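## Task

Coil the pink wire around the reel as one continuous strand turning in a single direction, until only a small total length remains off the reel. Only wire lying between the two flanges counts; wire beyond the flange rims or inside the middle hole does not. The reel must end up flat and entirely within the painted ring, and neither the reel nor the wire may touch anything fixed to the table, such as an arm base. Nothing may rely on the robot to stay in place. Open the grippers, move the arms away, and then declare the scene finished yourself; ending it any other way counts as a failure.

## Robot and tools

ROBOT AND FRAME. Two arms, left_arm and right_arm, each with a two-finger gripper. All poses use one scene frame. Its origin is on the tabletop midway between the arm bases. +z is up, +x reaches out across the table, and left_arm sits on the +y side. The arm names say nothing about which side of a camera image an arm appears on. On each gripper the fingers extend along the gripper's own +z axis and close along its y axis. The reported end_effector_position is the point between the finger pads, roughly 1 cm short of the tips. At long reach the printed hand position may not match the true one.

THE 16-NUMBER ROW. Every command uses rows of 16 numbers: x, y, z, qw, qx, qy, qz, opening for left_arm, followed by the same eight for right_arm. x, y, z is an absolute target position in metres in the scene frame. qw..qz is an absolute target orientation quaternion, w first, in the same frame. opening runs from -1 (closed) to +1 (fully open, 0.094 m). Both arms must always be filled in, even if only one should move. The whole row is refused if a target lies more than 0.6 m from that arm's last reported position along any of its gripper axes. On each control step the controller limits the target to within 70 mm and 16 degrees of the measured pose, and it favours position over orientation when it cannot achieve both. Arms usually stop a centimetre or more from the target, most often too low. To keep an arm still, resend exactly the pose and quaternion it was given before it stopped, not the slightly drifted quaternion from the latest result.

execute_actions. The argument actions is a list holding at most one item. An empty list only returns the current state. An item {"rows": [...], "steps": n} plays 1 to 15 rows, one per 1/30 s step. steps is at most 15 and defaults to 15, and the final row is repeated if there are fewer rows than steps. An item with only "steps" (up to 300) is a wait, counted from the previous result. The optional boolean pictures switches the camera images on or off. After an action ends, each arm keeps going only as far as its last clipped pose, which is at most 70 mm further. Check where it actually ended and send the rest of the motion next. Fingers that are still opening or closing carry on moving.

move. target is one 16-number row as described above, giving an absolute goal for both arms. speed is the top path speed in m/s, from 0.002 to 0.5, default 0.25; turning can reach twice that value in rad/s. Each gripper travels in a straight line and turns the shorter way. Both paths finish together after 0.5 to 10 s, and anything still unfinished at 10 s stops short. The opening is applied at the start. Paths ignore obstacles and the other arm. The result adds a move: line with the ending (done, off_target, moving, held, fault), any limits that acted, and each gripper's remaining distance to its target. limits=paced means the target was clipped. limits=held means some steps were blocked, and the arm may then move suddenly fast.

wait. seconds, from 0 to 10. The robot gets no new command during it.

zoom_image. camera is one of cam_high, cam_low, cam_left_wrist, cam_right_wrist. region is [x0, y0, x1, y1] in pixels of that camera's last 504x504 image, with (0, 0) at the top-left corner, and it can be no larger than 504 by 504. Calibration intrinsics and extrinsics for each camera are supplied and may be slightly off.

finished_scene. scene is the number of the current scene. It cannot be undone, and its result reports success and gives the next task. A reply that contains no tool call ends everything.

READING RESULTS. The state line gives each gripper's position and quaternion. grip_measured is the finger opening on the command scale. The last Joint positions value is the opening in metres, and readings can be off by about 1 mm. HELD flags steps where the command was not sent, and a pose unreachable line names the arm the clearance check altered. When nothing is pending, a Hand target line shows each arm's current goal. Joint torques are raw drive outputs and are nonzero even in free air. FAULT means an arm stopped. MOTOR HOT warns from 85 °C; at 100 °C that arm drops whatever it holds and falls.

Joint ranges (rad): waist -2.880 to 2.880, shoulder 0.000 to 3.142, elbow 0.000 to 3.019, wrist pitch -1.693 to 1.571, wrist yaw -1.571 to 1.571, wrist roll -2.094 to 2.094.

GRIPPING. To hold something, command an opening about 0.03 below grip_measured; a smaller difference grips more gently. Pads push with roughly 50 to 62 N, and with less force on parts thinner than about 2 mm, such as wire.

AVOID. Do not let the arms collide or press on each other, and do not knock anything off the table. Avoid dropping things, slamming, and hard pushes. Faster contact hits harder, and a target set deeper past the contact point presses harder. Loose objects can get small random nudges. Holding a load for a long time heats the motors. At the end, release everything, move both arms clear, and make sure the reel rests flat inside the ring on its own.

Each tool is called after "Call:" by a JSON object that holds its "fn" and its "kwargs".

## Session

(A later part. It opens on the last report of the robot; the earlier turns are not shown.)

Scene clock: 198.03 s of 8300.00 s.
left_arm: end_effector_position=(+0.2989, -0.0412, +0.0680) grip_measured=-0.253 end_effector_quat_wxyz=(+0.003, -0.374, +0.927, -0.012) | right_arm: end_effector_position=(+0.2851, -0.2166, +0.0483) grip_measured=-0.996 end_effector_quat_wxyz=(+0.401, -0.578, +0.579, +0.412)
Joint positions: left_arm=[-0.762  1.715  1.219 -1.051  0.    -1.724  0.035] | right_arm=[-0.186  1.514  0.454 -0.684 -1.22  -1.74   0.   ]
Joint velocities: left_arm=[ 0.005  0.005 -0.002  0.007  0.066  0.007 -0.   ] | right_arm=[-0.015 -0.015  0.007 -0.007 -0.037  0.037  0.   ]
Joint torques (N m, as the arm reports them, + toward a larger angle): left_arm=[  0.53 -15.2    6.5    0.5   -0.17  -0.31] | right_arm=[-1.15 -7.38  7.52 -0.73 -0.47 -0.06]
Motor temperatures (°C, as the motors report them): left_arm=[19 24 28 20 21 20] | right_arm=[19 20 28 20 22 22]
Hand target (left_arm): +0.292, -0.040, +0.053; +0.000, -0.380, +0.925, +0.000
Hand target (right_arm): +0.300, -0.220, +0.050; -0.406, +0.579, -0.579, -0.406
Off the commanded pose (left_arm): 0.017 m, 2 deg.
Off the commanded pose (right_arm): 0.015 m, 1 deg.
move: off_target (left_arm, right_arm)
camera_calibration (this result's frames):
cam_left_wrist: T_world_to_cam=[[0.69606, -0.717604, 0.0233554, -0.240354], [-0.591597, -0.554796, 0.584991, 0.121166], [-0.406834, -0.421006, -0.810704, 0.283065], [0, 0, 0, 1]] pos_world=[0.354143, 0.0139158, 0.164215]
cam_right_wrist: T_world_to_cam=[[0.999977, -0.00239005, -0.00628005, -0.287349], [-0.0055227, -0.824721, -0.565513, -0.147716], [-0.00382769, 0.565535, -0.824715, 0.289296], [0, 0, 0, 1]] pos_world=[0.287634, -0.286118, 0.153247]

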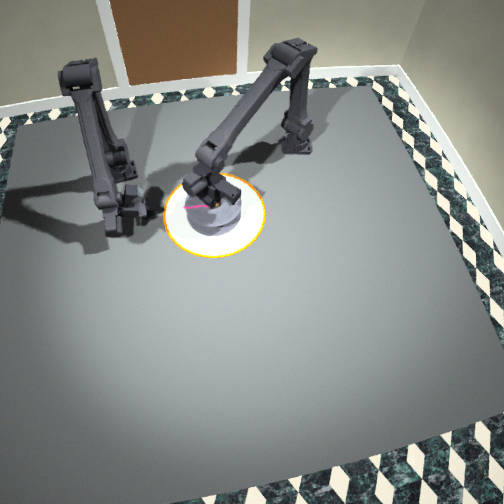

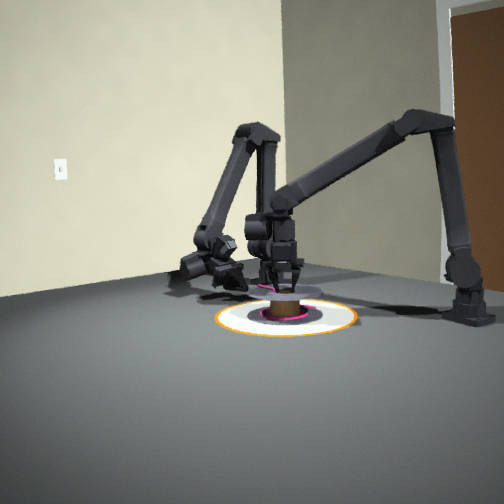

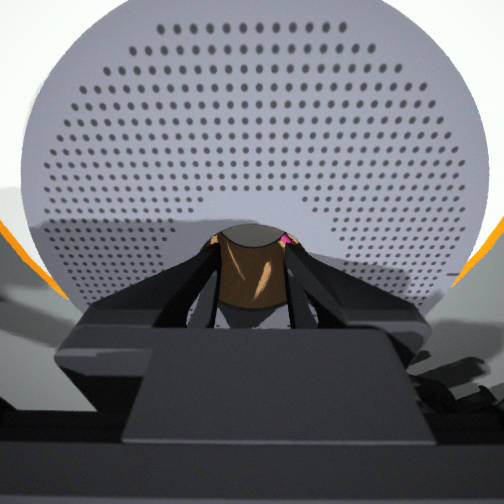

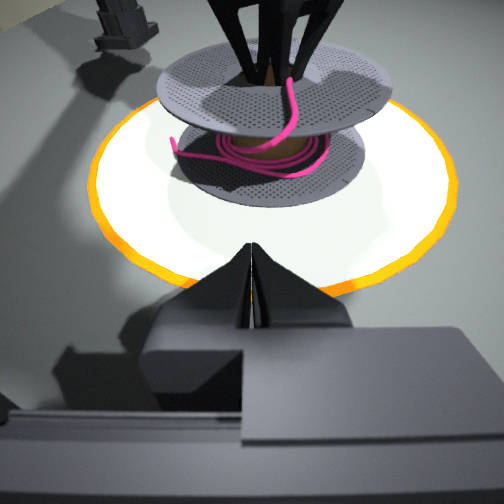

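Call:
{"fn": "move", "kwargs": {"target": [0.292,-0.040,0.053,0,-0.38,0.925,0,-0.95,0.31,-0.17,0.028,0.406,-0.579,0.579,0.406,-1]}}

Call:
{"fn": "move", "kwargs": {"target": [0.292,-0.040,0.053,0,0.47,0.883,0,-0.95,0.31,-0.17,0.028,0.406,-0.579,0.579,0.406,-1], "speed": 0.5}}

Call:
{"fn": "move", "kwargs": {"target": [0.292,-0.040,0.053,0,0.47,0.883,0,-0.24,0.31,-0.17,0.028,0.406,-0.579,0.579,0.406,-1]}}

Call:
{"fn": "move", "kwargs": {"target": [0.292,-0.040,0.053,0,0.174,0.985,0,-0.24,0.31,-0.17,0.028,0.406,-0.579,0.579,0.406,-1], "speed": 0.4}}

Call:
{"fn": "move", "kwargs": {"target": [0.292,-0.040,0.053,0,0.174,0.985,0,-0.24,0.30,-0.115,0.022,0.406,-0.579,0.579,0.406,-1], "speed": 0.06}}

Scene clock: 206.53 s of 8300.00 s.
left_arm: end_effector_position=(+0.2988, -0.0412, +0.0678) grip_measured=-0.947 end_effector_quat_wxyz=(+0.002, -0.378, +0.926, -0.012) | right_arm: end_effector_position=(+0.3146, -0.1732, +0.0299) grip_measured=-0.996 end_effector_quat_wxyz=(+0.409, -0.580, +0.578, +0.404)
Joint positions: left_arm=[-0.762  1.715  1.219 -1.051  0.    -1.732  0.002] | right_arm=[-0.019  1.583  0.425 -0.096 -1.205 -1.24   0.   ]
Joint velocities: left_arm=[ 0.015 -0.015 -0.027  0.012 -0.022 -0.037  0.   ] | right_arm=[-0.005 -0.015 -0.017  0.027 -0.007  0.007  0.   ]
Joint torques (N m, as the arm reports them, + toward a larger angle): left_arm=[  0.56 -15.25   6.48   0.51  -0.17  -0.28] | right_arm=[ 1.11 -9.61  3.45  1.   -0.45  0.17]
Motor temperatures (°C, as the motors report them): left_arm=[19 24 28 20 21 20] | right_arm=[19 20 28 20 22 22]
Hand target (left_arm): +0.292, -0.040, +0.053; +0.000, -0.380, +0.925, +0.000
Hand target (right_arm): +0.310, -0.170, +0.028; -0.404, +0.580, -0.578, -0.407
Off the commanded pose (left_arm): 0.016 m, 1 deg.
Off the commanded pose (right_arm): 0.006 m, 0 deg.
After step 90, 4.30 s passed at rest.
move: off_target (left_arm)
camera_calibration (this result's frames):
cam_left_wrist: T_world_to_cam=[[0.701793, -0.712011, 0.0229453, -0.241781], [-0.586913, -0.559635, 0.5851, 0.119666], [-0.403757, -0.424086, -0.810636, 0.281874], [0, 0, 0, 1]] pos_world=[0.353722, 0.0143569, 0.164028]
cam_right_wrist: T_world_to_cam=[[0.999839, -0.0103067, 0.0146643, -0.318858], [-0.00022147, -0.82518, -0.564871, -0.12392], [0.0179226, 0.564777, -0.825049, 0.24268], [0, 0, 0, 1]] pos_world=[0.31443, -0.242602, 0.1349]

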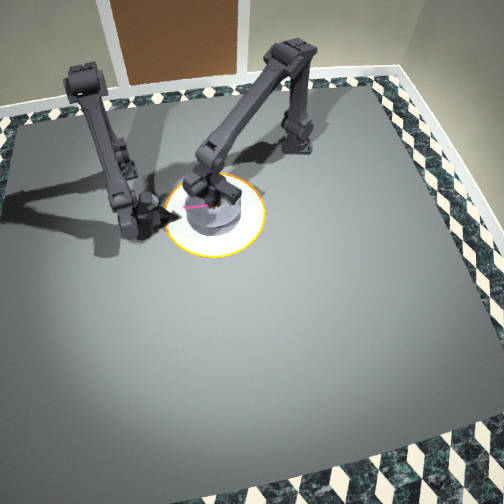

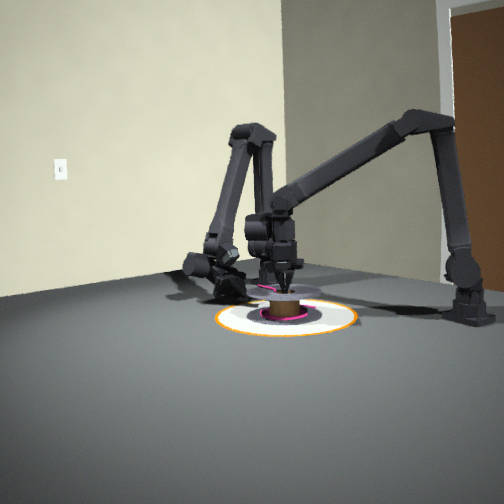

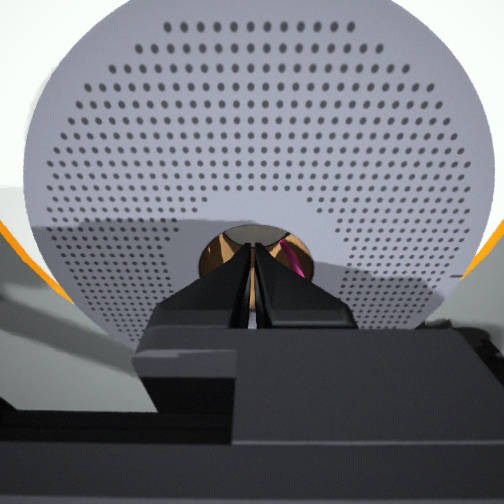

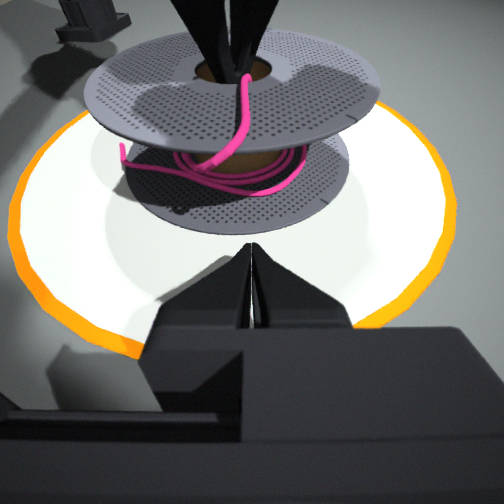

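Scene clock: 209.03 s of 8300.00 s.
left_arm: end_effector_position=(+0.2988, -0.0412, +0.0678) grip_measured=-0.947 end_effector_quat_wxyz=(+0.010, +0.457, +0.889, -0.006) | right_arm: end_effector_position=(+0.3144, -0.1733, +0.0293) grip_measured=-0.996 end_effector_quat_wxyz=(+0.408, -0.576, +0.581, +0.404)
Joint positions: left_arm=[-0.762  1.715  1.219 -1.051  0.    -0.007  0.002] | right_arm=[-0.019  1.583  0.419 -0.077 -1.204 -1.22   0.   ]
Joint velocities: left_arm=[-0.005 -0.005  0.017 -0.007 -0.007 -0.007  0.001] | right_arm=[-0.005  0.005 -0.007  0.012 -0.066  0.022  0.001]
Joint torques (N m, as the arm reports them, + toward a larger angle): left_arm=[  0.54 -15.39   6.58   0.62  -0.07   0.05] | right_arm=[ 1.18 -9.73  3.45  1.11 -0.45  0.16]
Motor temperatures (°C, as the motors report them): left_arm=[19 24 28 20 21 20] | right_arm=[19 20 28 20 22 22]
Hand target (left_arm): +0.292, -0.040, +0.053; -0.000, +0.470, +0.883, +0.000
Hand target (right_arm): +0.310, -0.170, +0.028; -0.406, +0.579, -0.579, -0.406
Off the commanded pose (left_arm): 0.016 m, 2 deg.
Off the commanded pose (right_arm): 0.006 m, 1 deg.
move: off_target (left_arm)
camera_calibration (this result's frames):
cam_left_wrist: T_world_to_cam=[[-0.811612, -0.584197, 0.0001574, 0.217313], [-0.483032, 0.671216, 0.562271, 0.140913], [-0.328583, 0.45627, -0.826953, 0.296808], [0, 0, 0, 1]] pos_world=[0.341965, -0.103054, 0.166181]
cam_right_wrist: T_world_to_cam=[[0.999804, -0.0177746, 0.00874302, -0.319736], [-0.00973324, -0.825247, -0.564688, -0.121407], [0.0172522, 0.564492, -0.825258, 0.242434], [0, 0, 0, 1]] pos_world=[0.314309, -0.242726, 0.134309]

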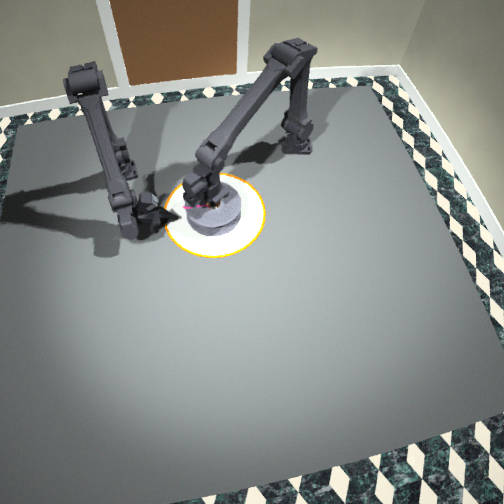

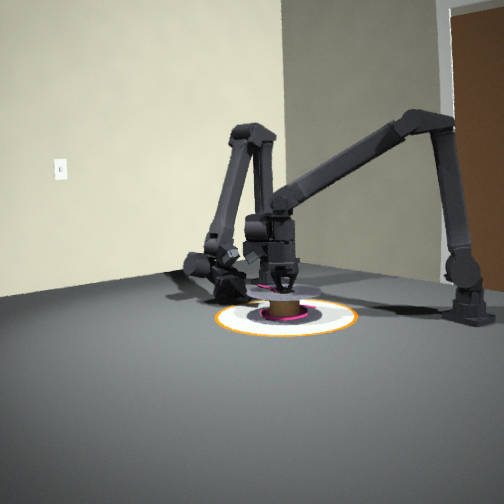

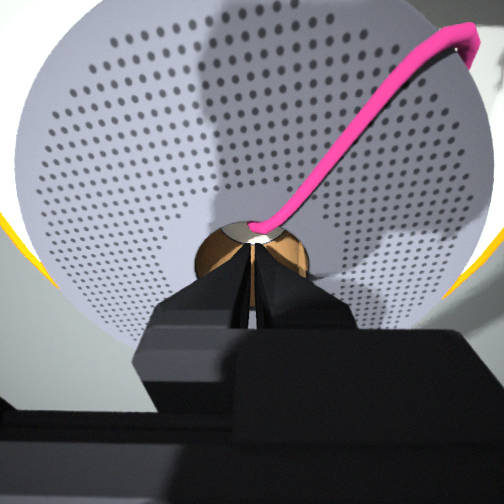

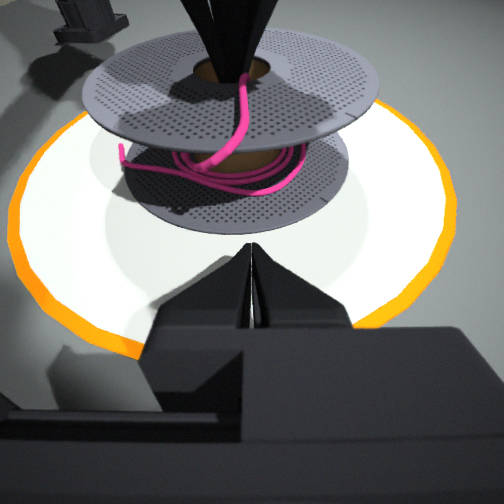

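Scene clock: 209.73 s of 8300.00 s.
left_arm: end_effector_position=(+0.2988, -0.0412, +0.0678) grip_measured=-0.250 end_effector_quat_wxyz=(+0.010, +0.458, +0.889, -0.006) | right_arm: end_effector_position=(+0.3144, -0.1733, +0.0293) grip_measured=-0.996 end_effector_quat_wxyz=(+0.408, -0.576, +0.581, +0.404)
Joint positions: left_arm=[-0.762  1.715  1.219 -1.051  0.    -0.006  0.035] | right_arm=[-0.019  1.583  0.419 -0.077 -1.204 -1.22   0.   ]
Joint velocities: left_arm=[ 0.005 -0.005 -0.007 -0.007 -0.007  0.081  0.   ] | right_arm=[ 0.005 -0.024 -0.002  0.002  0.007  0.022 -0.001]
Joint torques (N m, as the arm reports them, + toward a larger angle): left_arm=[  0.53 -15.31   6.58   0.61  -0.06   0.07] | right_arm=[ 1.18 -9.72  3.47  1.12 -0.45  0.15]
Motor temperatures (°C, as the motors report them): left_arm=[19 24 28 20 21 20] | right_arm=[19 20 28 20 22 22]
Hand target (left_arm): +0.292, -0.040, +0.053; -0.000, +0.470, +0.883, +0.000
Hand target (right_arm): +0.310, -0.170, +0.028; -0.406, +0.579, -0.579, -0.406
Off the commanded pose (left_arm): 0.016 m, 2 deg.
Off the commanded pose (right_arm): 0.006 m, 1 deg.
move: off_target (left_arm)
camera_calibration (this result's frames):
cam_left_wrist: T_world_to_cam=[[-0.81228, -0.583268, 0.000130174, 0.217552], [-0.482276, 0.67176, 0.562271, 0.140709], [-0.328042, 0.456658, -0.826953, 0.296663], [0, 0, 0, 1]] pos_world=[0.341892, -0.103105, 0.166181]
cam_right_wrist: T_world_to_cam=[[0.999804, -0.0177746, 0.00874302, -0.319736], [-0.00973324, -0.825247, -0.564688, -0.121407], [0.0172522, 0.564492, -0.825258, 0.242434], [0, 0, 0, 1]] pos_world=[0.314309, -0.242726, 0.134309]

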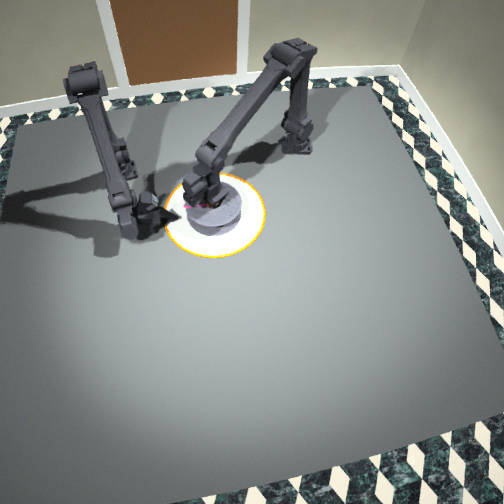

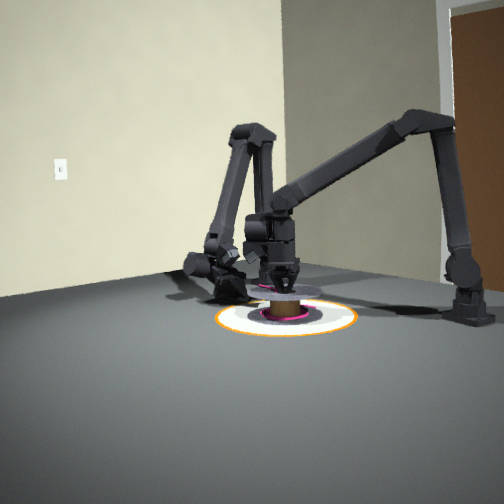

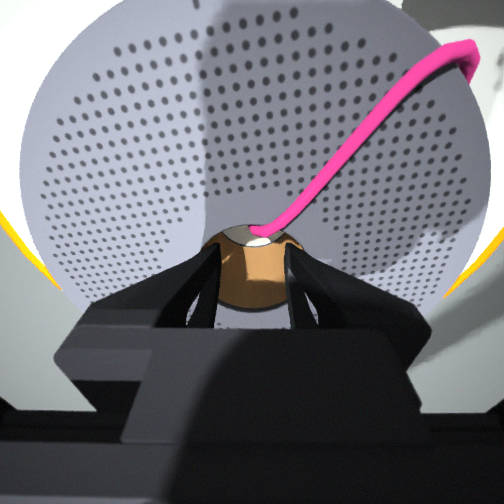

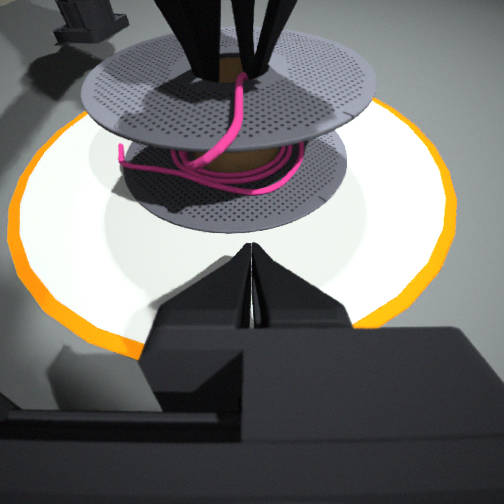

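Scene clock: 211.17 s of 8300.00 s.
left_arm: end_effector_position=(+0.2989, -0.0412, +0.0680) grip_measured=-0.250 end_effector_quat_wxyz=(+0.009, +0.181, +0.983, -0.009) | right_arm: end_effector_position=(+0.3144, -0.1733, +0.0293) grip_measured=-0.996 end_effector_quat_wxyz=(+0.408, -0.576, +0.581, +0.404)
Joint positions: left_arm=[-0.762  1.715  1.219 -1.051  0.    -0.593  0.035] | right_arm=[-0.019  1.583  0.419 -0.077 -1.204 -1.219  0.   ]
Joint velocities: left_arm=[ 0.005  0.005  0.002  0.007 -0.022 -0.007 -0.001] | right_arm=[ 0.005  0.005 -0.012 -0.012 -0.037  0.022 -0.   ]
Joint torques (N m, as the arm reports them, + toward a larger angle): left_arm=[  0.54 -15.33   6.54   0.61  -0.13  -0.36] | right_arm=[ 1.2  -9.73  3.46  1.13 -0.45  0.15]
Motor temperatures (°C, as the motors report them): left_arm=[19 24 28 20 21 20] | right_arm=[19 20 27 20 22 22]
Hand target (left_arm): +0.292, -0.040, +0.053; +0.000, +0.174, +0.985, +0.000
Hand target (right_arm): +0.310, -0.170, +0.028; -0.406, +0.579, -0.579, -0.406
Off the commanded pose (left_arm): 0.017 m, 2 deg.
Off the commanded pose (right_arm): 0.006 m, 1 deg.
move: off_target (left_arm)
camera_calibration (this result's frames):
cam_left_wrist: T_world_to_cam=[[-0.352907, -0.935562, 0.0134304, 0.0648278], [-0.768943, 0.298174, 0.565525, 0.210673], [-0.533089, 0.18925, -0.824622, 0.346915], [0, 0, 0, 1]] pos_world=[0.369811, -0.0678208, 0.166062]
cam_right_wrist: T_world_to_cam=[[0.999805, -0.0179041, 0.00838425, -0.319749], [-0.0100428, -0.825244, -0.564687, -0.121309], [0.0170293, 0.564492, -0.825263, 0.242504], [0, 0, 0, 1]] pos_world=[0.314338, -0.242726, 0.134309]

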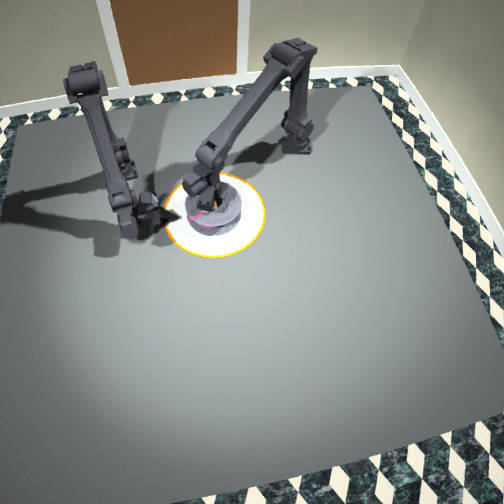

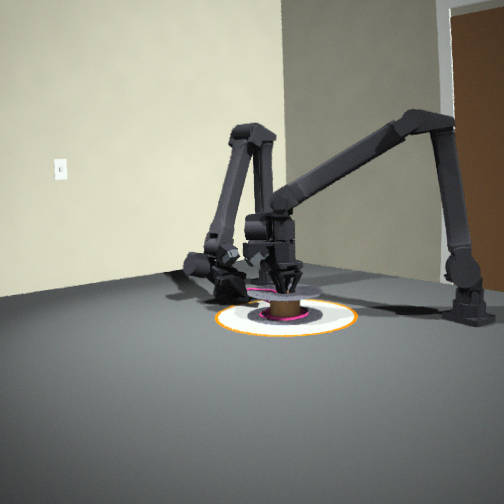

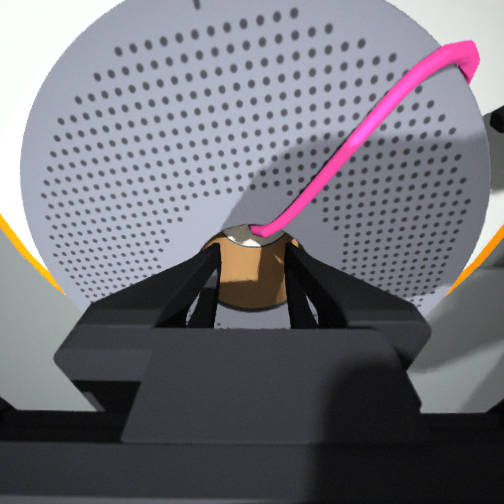

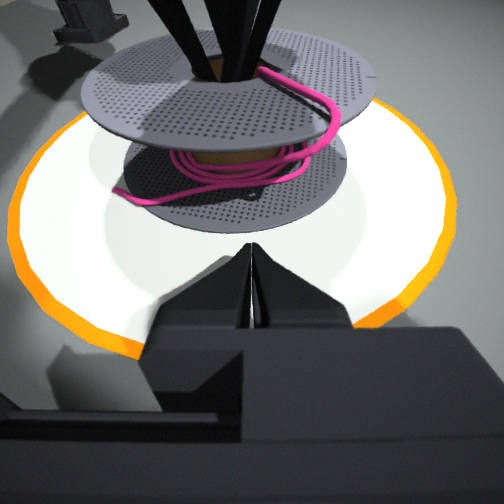

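Scene clock: 212.63 s of 8300.00 s.
left_arm: end_effector_position=(+0.2989, -0.0412, +0.0680) grip_measured=-0.250 end_effector_quat_wxyz=(+0.008, +0.180, +0.984, -0.009) | right_arm: end_effector_position=(+0.3070, -0.1169, +0.0276) grip_measured=-0.996 end_effector_quat_wxyz=(+0.413, -0.582, +0.575, +0.400)
Joint positions: left_arm=[-0.762  1.715  1.219 -1.051  0.    -0.596  0.035] | right_arm=[ 0.189  1.624  0.358  0.432 -1.095 -0.796  0.   ]
Joint velocities: left_arm=[ 0.024 -0.024  0.002  0.032 -0.037  0.022 -0.   ] | right_arm=[-0.015  0.005  0.012  0.017  0.037  0.007 -0.001]
Joint torques (N m, as the arm reports them, + toward a larger angle): left_arm=[  0.62 -15.28   6.56   0.62  -0.13  -0.35] | right_arm=[ 1.08 -8.35  3.03  1.77 -0.3   0.2 ]
Motor temperatures (°C, as the motors report them): left_arm=[19 24 28 20 21 20] | right_arm=[19 20 27 20 22 22]
Hand target (left_arm): +0.292, -0.040, +0.053; +0.000, +0.174, +0.985, +0.000
Hand target (right_arm): +0.300, -0.115, +0.022; -0.404, +0.580, -0.579, -0.406
Off the commanded pose (left_arm): 0.017 m, 2 deg.
Off the commanded pose (right_arm): 0.009 m, 1 deg.
move: off_target (left_arm)
camera_calibration (this result's frames):
cam_left_wrist: T_world_to_cam=[[-0.350407, -0.9365, 0.0134832, 0.0640385], [-0.769706, 0.296141, 0.565556, 0.210816], [-0.533636, 0.187797, -0.8246, 0.347017], [0, 0, 0, 1]] pos_world=[0.369887, -0.0676277, 0.166059]
cam_right_wrist: T_world_to_cam=[[0.99955, -0.0114634, 0.027737, -0.310987], [0.0062229, -0.824937, -0.565191, -0.0807349], [0.0293602, 0.565109, -0.824494, 0.205674], [0, 0, 0, 1]] pos_world=[0.305311, -0.186394, 0.132572]

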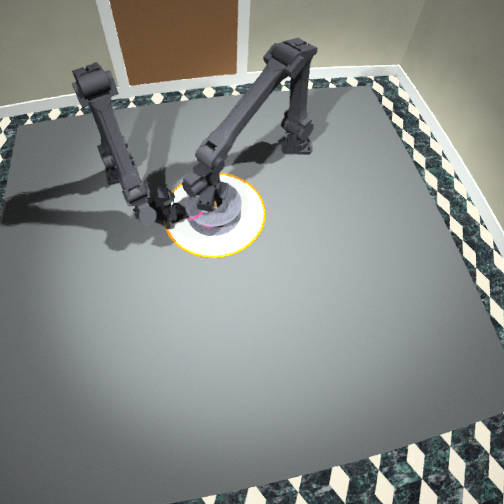

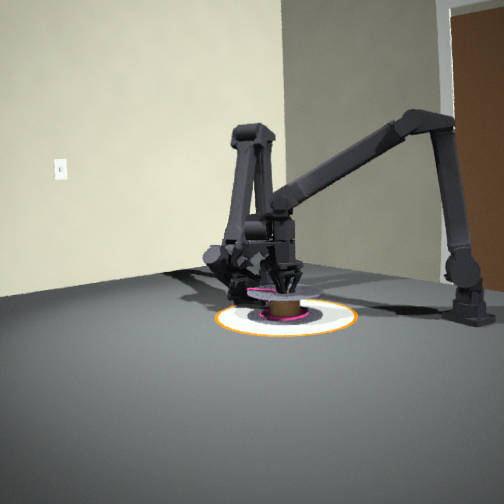

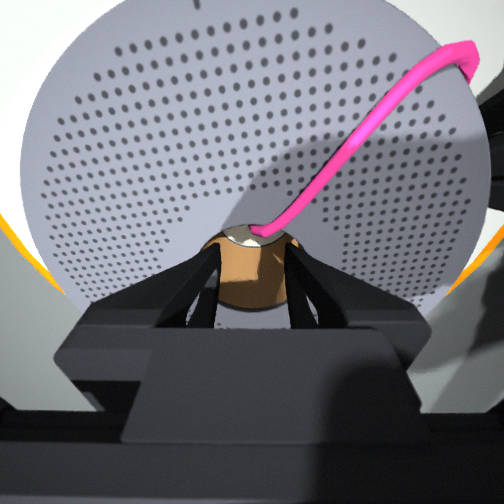

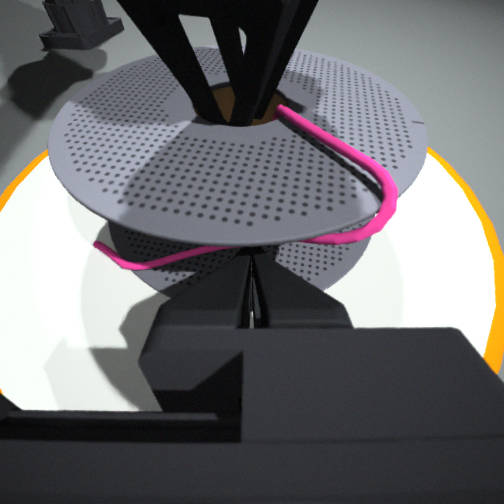

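Call:
{"fn": "move", "kwargs": {"target": [0.292,-0.040,0.053,0,0.174,0.985,0,-0.24,0.30,-0.135,0.010,0.406,-0.579,0.579,0.406,-1], "speed": 0.05}}

Call:
{"fn": "move", "kwargs": {"target": [0.292,-0.040,0.053,0,0.174,0.985,0,-0.24,0.30,-0.11,0.010,0.406,-0.579,0.579,0.406,-1], "speed": 0.04}}

Call:
{"fn": "move", "kwargs": {"target": [0.292,-0.040,0.053,0,-0.174,0.985,0,-0.24,0.30,-0.11,0.010,0.406,-0.579,0.579,0.406,-1], "speed": 0.2}}

Scene clock: 216.50 s of 8300.00 s.
left_arm: end_effector_position=(+0.2989, -0.0412, +0.0680) grip_measured=-0.250 end_effector_quat_wxyz=(+0.008, +0.180, +0.984, -0.009) | right_arm: end_effector_position=(+0.3027, -0.1293, +0.0167) grip_measured=-0.996 end_effector_quat_wxyz=(+0.413, -0.583, +0.571, +0.404)
Joint positions: left_arm=[-0.762  1.715  1.219 -1.051  0.    -0.596  0.035] | right_arm=[ 0.147  1.663  0.351  0.409 -1.134 -0.876  0.   ]
Joint velocities: left_arm=[-0.005 -0.005 -0.007  0.017  0.022 -0.037  0.   ] | right_arm=[-0.005  0.005  0.002 -0.012  0.007 -0.081  0.002]
Joint torques (N m, as the arm reports them, + toward a larger angle): left_arm=[  0.58 -15.35   6.56   0.61  -0.13  -0.35] | right_arm=[-1.43 -8.67  2.78  0.41 -0.5  -0.06]
Motor temperatures (°C, as the motors report them): left_arm=[19 24 28 20 21 20] | right_arm=[19 20 27 20 22 22]
Hand target (left_arm): +0.292, -0.040, +0.053; +0.000, +0.174, +0.985, +0.000
Hand target (right_arm): +0.300, -0.135, +0.010; -0.407, +0.578, -0.579, -0.406
Off the commanded pose (left_arm): 0.017 m, 2 deg.
Off the commanded pose (right_arm): 0.009 m, 1 deg.
move: off_target (left_arm)
camera_calibration (this result's frames):
cam_left_wrist: T_world_to_cam=[[-0.350407, -0.9365, 0.0134832, 0.0640385], [-0.769706, 0.296141, 0.565556, 0.210816], [-0.533636, 0.187797, -0.8246, 0.347017], [0, 0, 0, 1]] pos_world=[0.369887, -0.0676277, 0.166059]
cam_right_wrist: T_world_to_cam=[[0.999615, -0.00196205, 0.0276714, -0.305362], [0.0141988, -0.820744, -0.571119, -0.0988812], [0.0238317, 0.571292, -0.820401, 0.206288], [0, 0, 0, 1]] pos_world=[0.301732, -0.199606, 0.121216]

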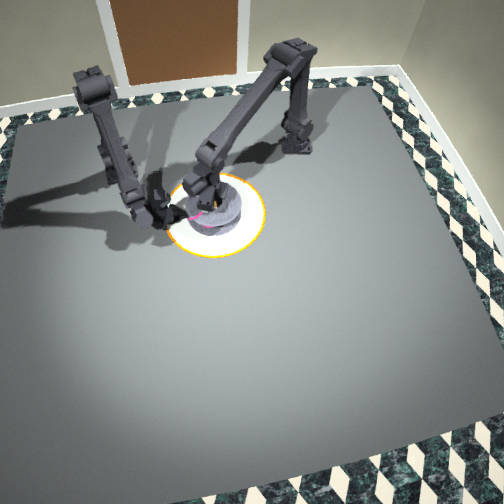

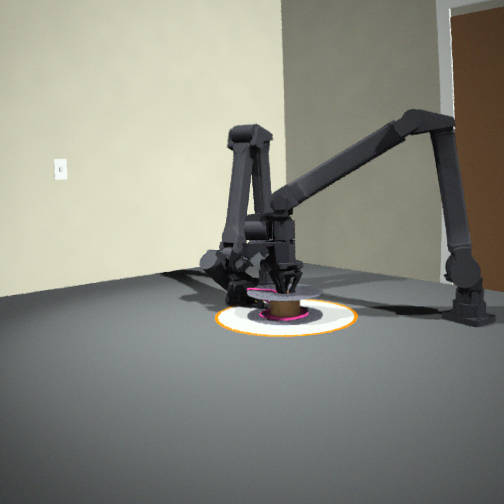

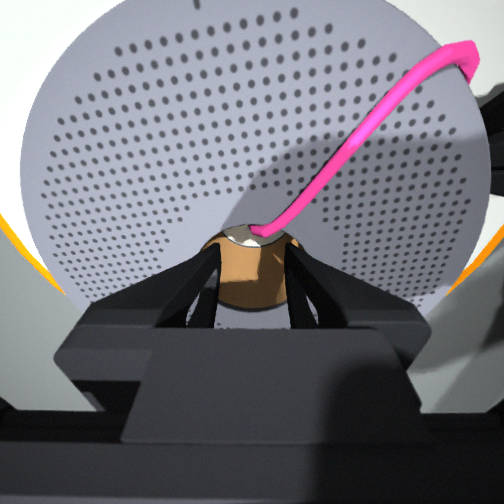

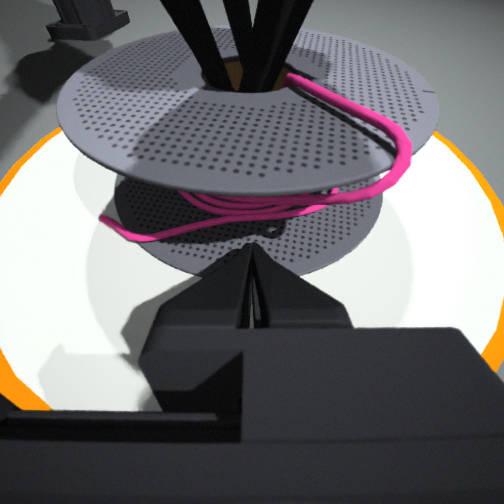

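Scene clock: 217.37 s of 8300.00 s.
left_arm: end_effector_position=(+0.2989, -0.0412, +0.0680) grip_measured=-0.250 end_effector_quat_wxyz=(+0.008, +0.179, +0.984, -0.009) | right_arm: end_effector_position=(+0.3058, -0.1133, +0.0170) grip_measured=-0.996 end_effector_quat_wxyz=(+0.415, -0.580, +0.575, +0.400)
Joint positions: left_arm=[-0.762  1.715  1.219 -1.051  0.    -0.598  0.035] | right_arm=[ 0.203  1.685  0.351  0.533 -1.086 -0.763  0.   ]
Joint velocities: left_arm=[-0.005 -0.005 -0.012  0.007 -0.022 -0.007  0.   ] | right_arm=[-0.005 -0.005 -0.012 -0.002 -0.051  0.007 -0.001]
Joint torques (N m, as the arm reports them, + toward a larger angle): left_arm=[  0.48 -15.31   6.56   0.61  -0.13  -0.33] | right_arm=[ 1.47 -8.64  2.98  1.6  -0.14  0.16]
Motor temperatures (°C, as the motors report them): left_arm=[19 24 28 20 21 20] | right_arm=[19 20 27 20 22 22]
Hand target (left_arm): +0.292, -0.040, +0.053; +0.000, +0.174, +0.985, +0.000
Hand target (right_arm): +0.300, -0.110, +0.010; -0.405, +0.580, -0.579, -0.406
Off the commanded pose (left_arm): 0.017 m, 1 deg.
Off the commanded pose (right_arm): 0.010 m, 1 deg.
move: off_target (left_arm)
camera_calibration (this result's frames):
cam_left_wrist: T_world_to_cam=[[-0.348978, -0.937034, 0.0135133, 0.0635872], [-0.77014, 0.294978, 0.565573, 0.210896], [-0.533947, 0.186965, -0.824588, 0.347075], [0, 0, 0, 1]] pos_world=[0.36993, -0.0675173, 0.166057]
cam_right_wrist: T_world_to_cam=[[0.999444, -0.0153054, 0.0296215, -0.309953], [0.00427316, -0.822289, -0.569055, -0.082753], [0.033067, 0.568865, -0.821766, 0.194212], [0, 0, 0, 1]] pos_world=[0.303712, -0.183271, 0.121687]

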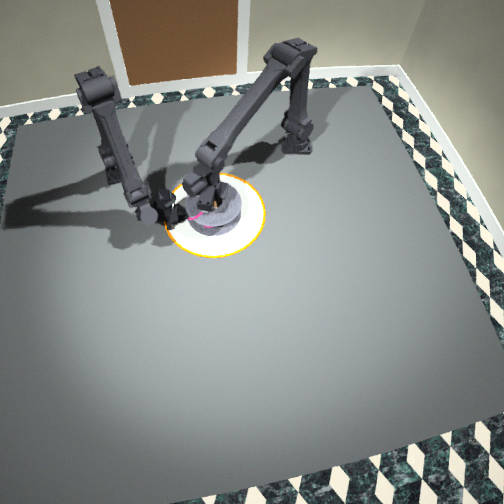

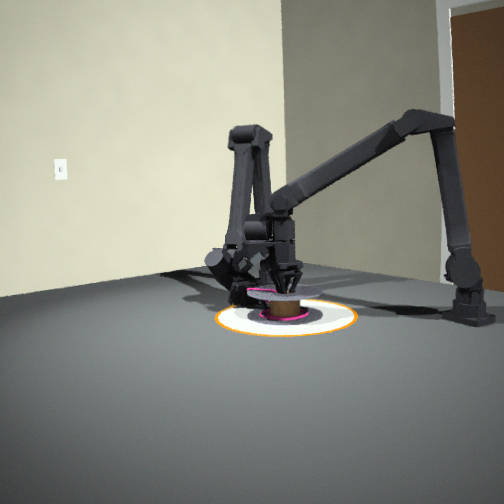

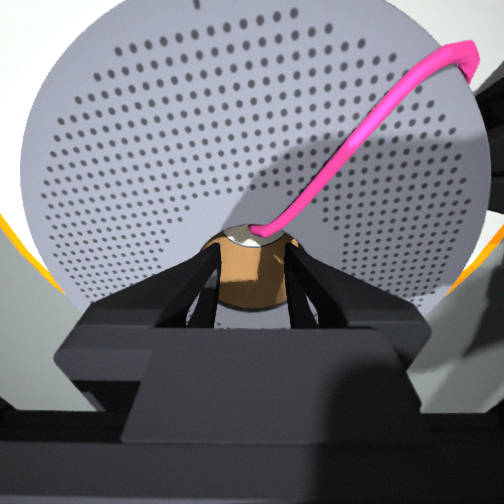

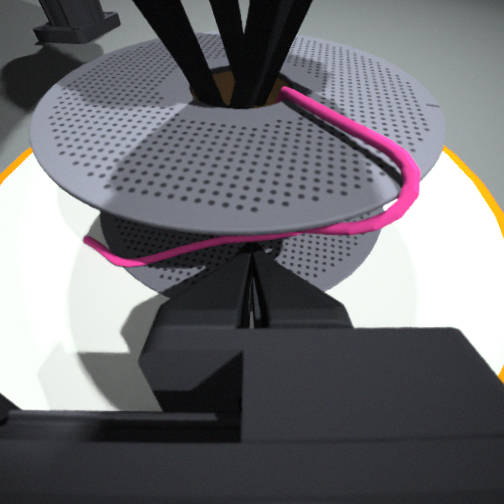

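Scene clock: 219.67 s of 8300.00 s.
left_arm: end_effector_position=(+0.2986, -0.0415, +0.0680) grip_measured=-0.250 end_effector_quat_wxyz=(+0.005, -0.164, +0.986, -0.011) | right_arm: end_effector_position=(+0.3067, -0.1132, +0.0170) grip_measured=-0.996 end_effector_quat_wxyz=(+0.416, -0.579, +0.576, +0.399)
Joint positions: left_arm=[-0.763  1.715  1.219 -1.051  0.    -1.287  0.035] | right_arm=[ 0.203  1.686  0.351  0.539 -1.083 -0.757  0.   ]
Joint velocities: left_arm=[ 0.005 -0.005  0.007 -0.007 -0.022 -0.051 -0.001] | right_arm=[-0.015  0.024 -0.012 -0.002  0.007 -0.051  0.001]
Joint torques (N m, as the arm reports them, + toward a larger angle): left_arm=[  0.63 -15.28   6.52   0.56  -0.17  -0.38] | right_arm=[ 1.49 -8.34  2.88  1.62 -0.25  0.17]
Motor temperatures (°C, as the motors report them): left_arm=[19 24 28 20 21 20] | right_arm=[19 20 27 20 22 22]
Hand target (left_arm): +0.292, -0.040, +0.053; +0.000, -0.174, +0.985, +0.000
Hand target (right_arm): +0.300, -0.110, +0.010; -0.406, +0.579, -0.579, -0.406
Off the commanded pose (left_arm): 0.016 m, 2 deg.
Off the commanded pose (right_arm): 0.010 m, 1 deg.
move: off_target (left_arm)
camera_calibration (this result's frames):
cam_left_wrist: T_world_to_cam=[[0.326311, -0.944986, 0.0228714, -0.139298], [-0.776566, -0.254202, 0.576478, 0.189134], [-0.538949, -0.205872, -0.816793, 0.33163], [0, 0, 0, 1]] pos_world=[0.371061, -0.0152826, 0.165027]
cam_right_wrist: T_world_to_cam=[[0.999374, -0.0193381, 0.0296387, -0.311287], [0.000953103, -0.822489, -0.56878, -0.0817352], [0.0353767, 0.568452, -0.821955, 0.193375], [0, 0, 0, 1]] pos_world=[0.304329, -0.183171, 0.121683]

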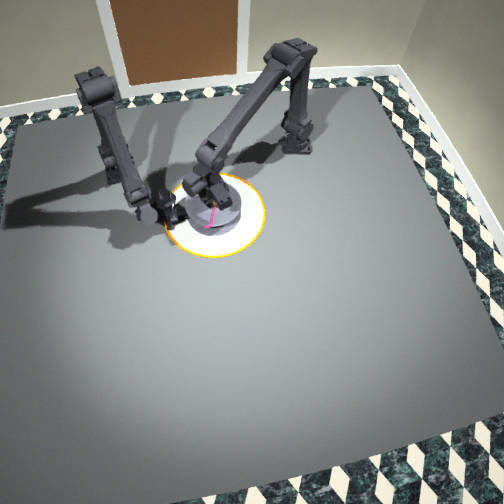

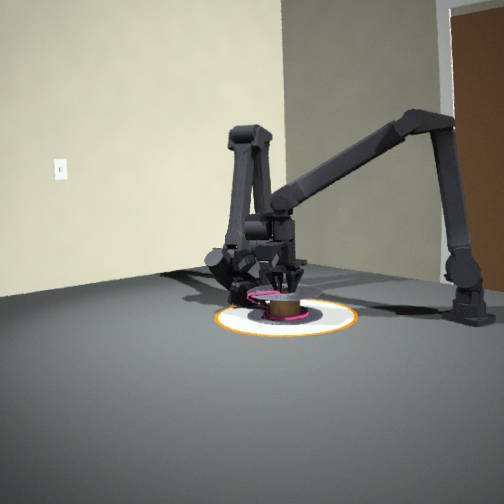

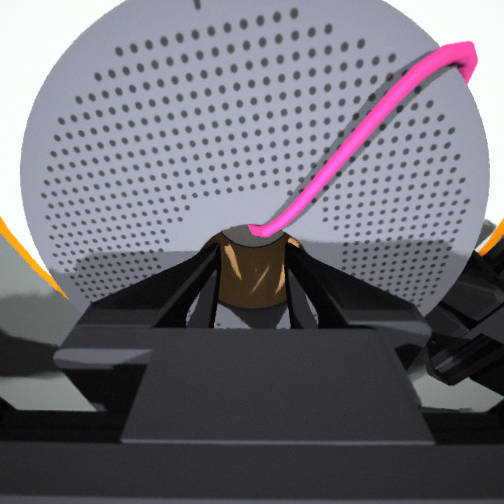

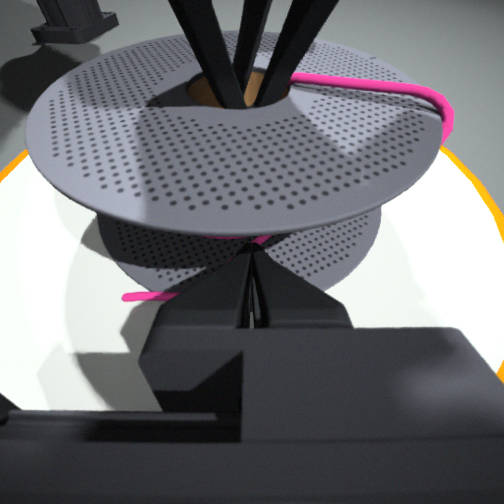

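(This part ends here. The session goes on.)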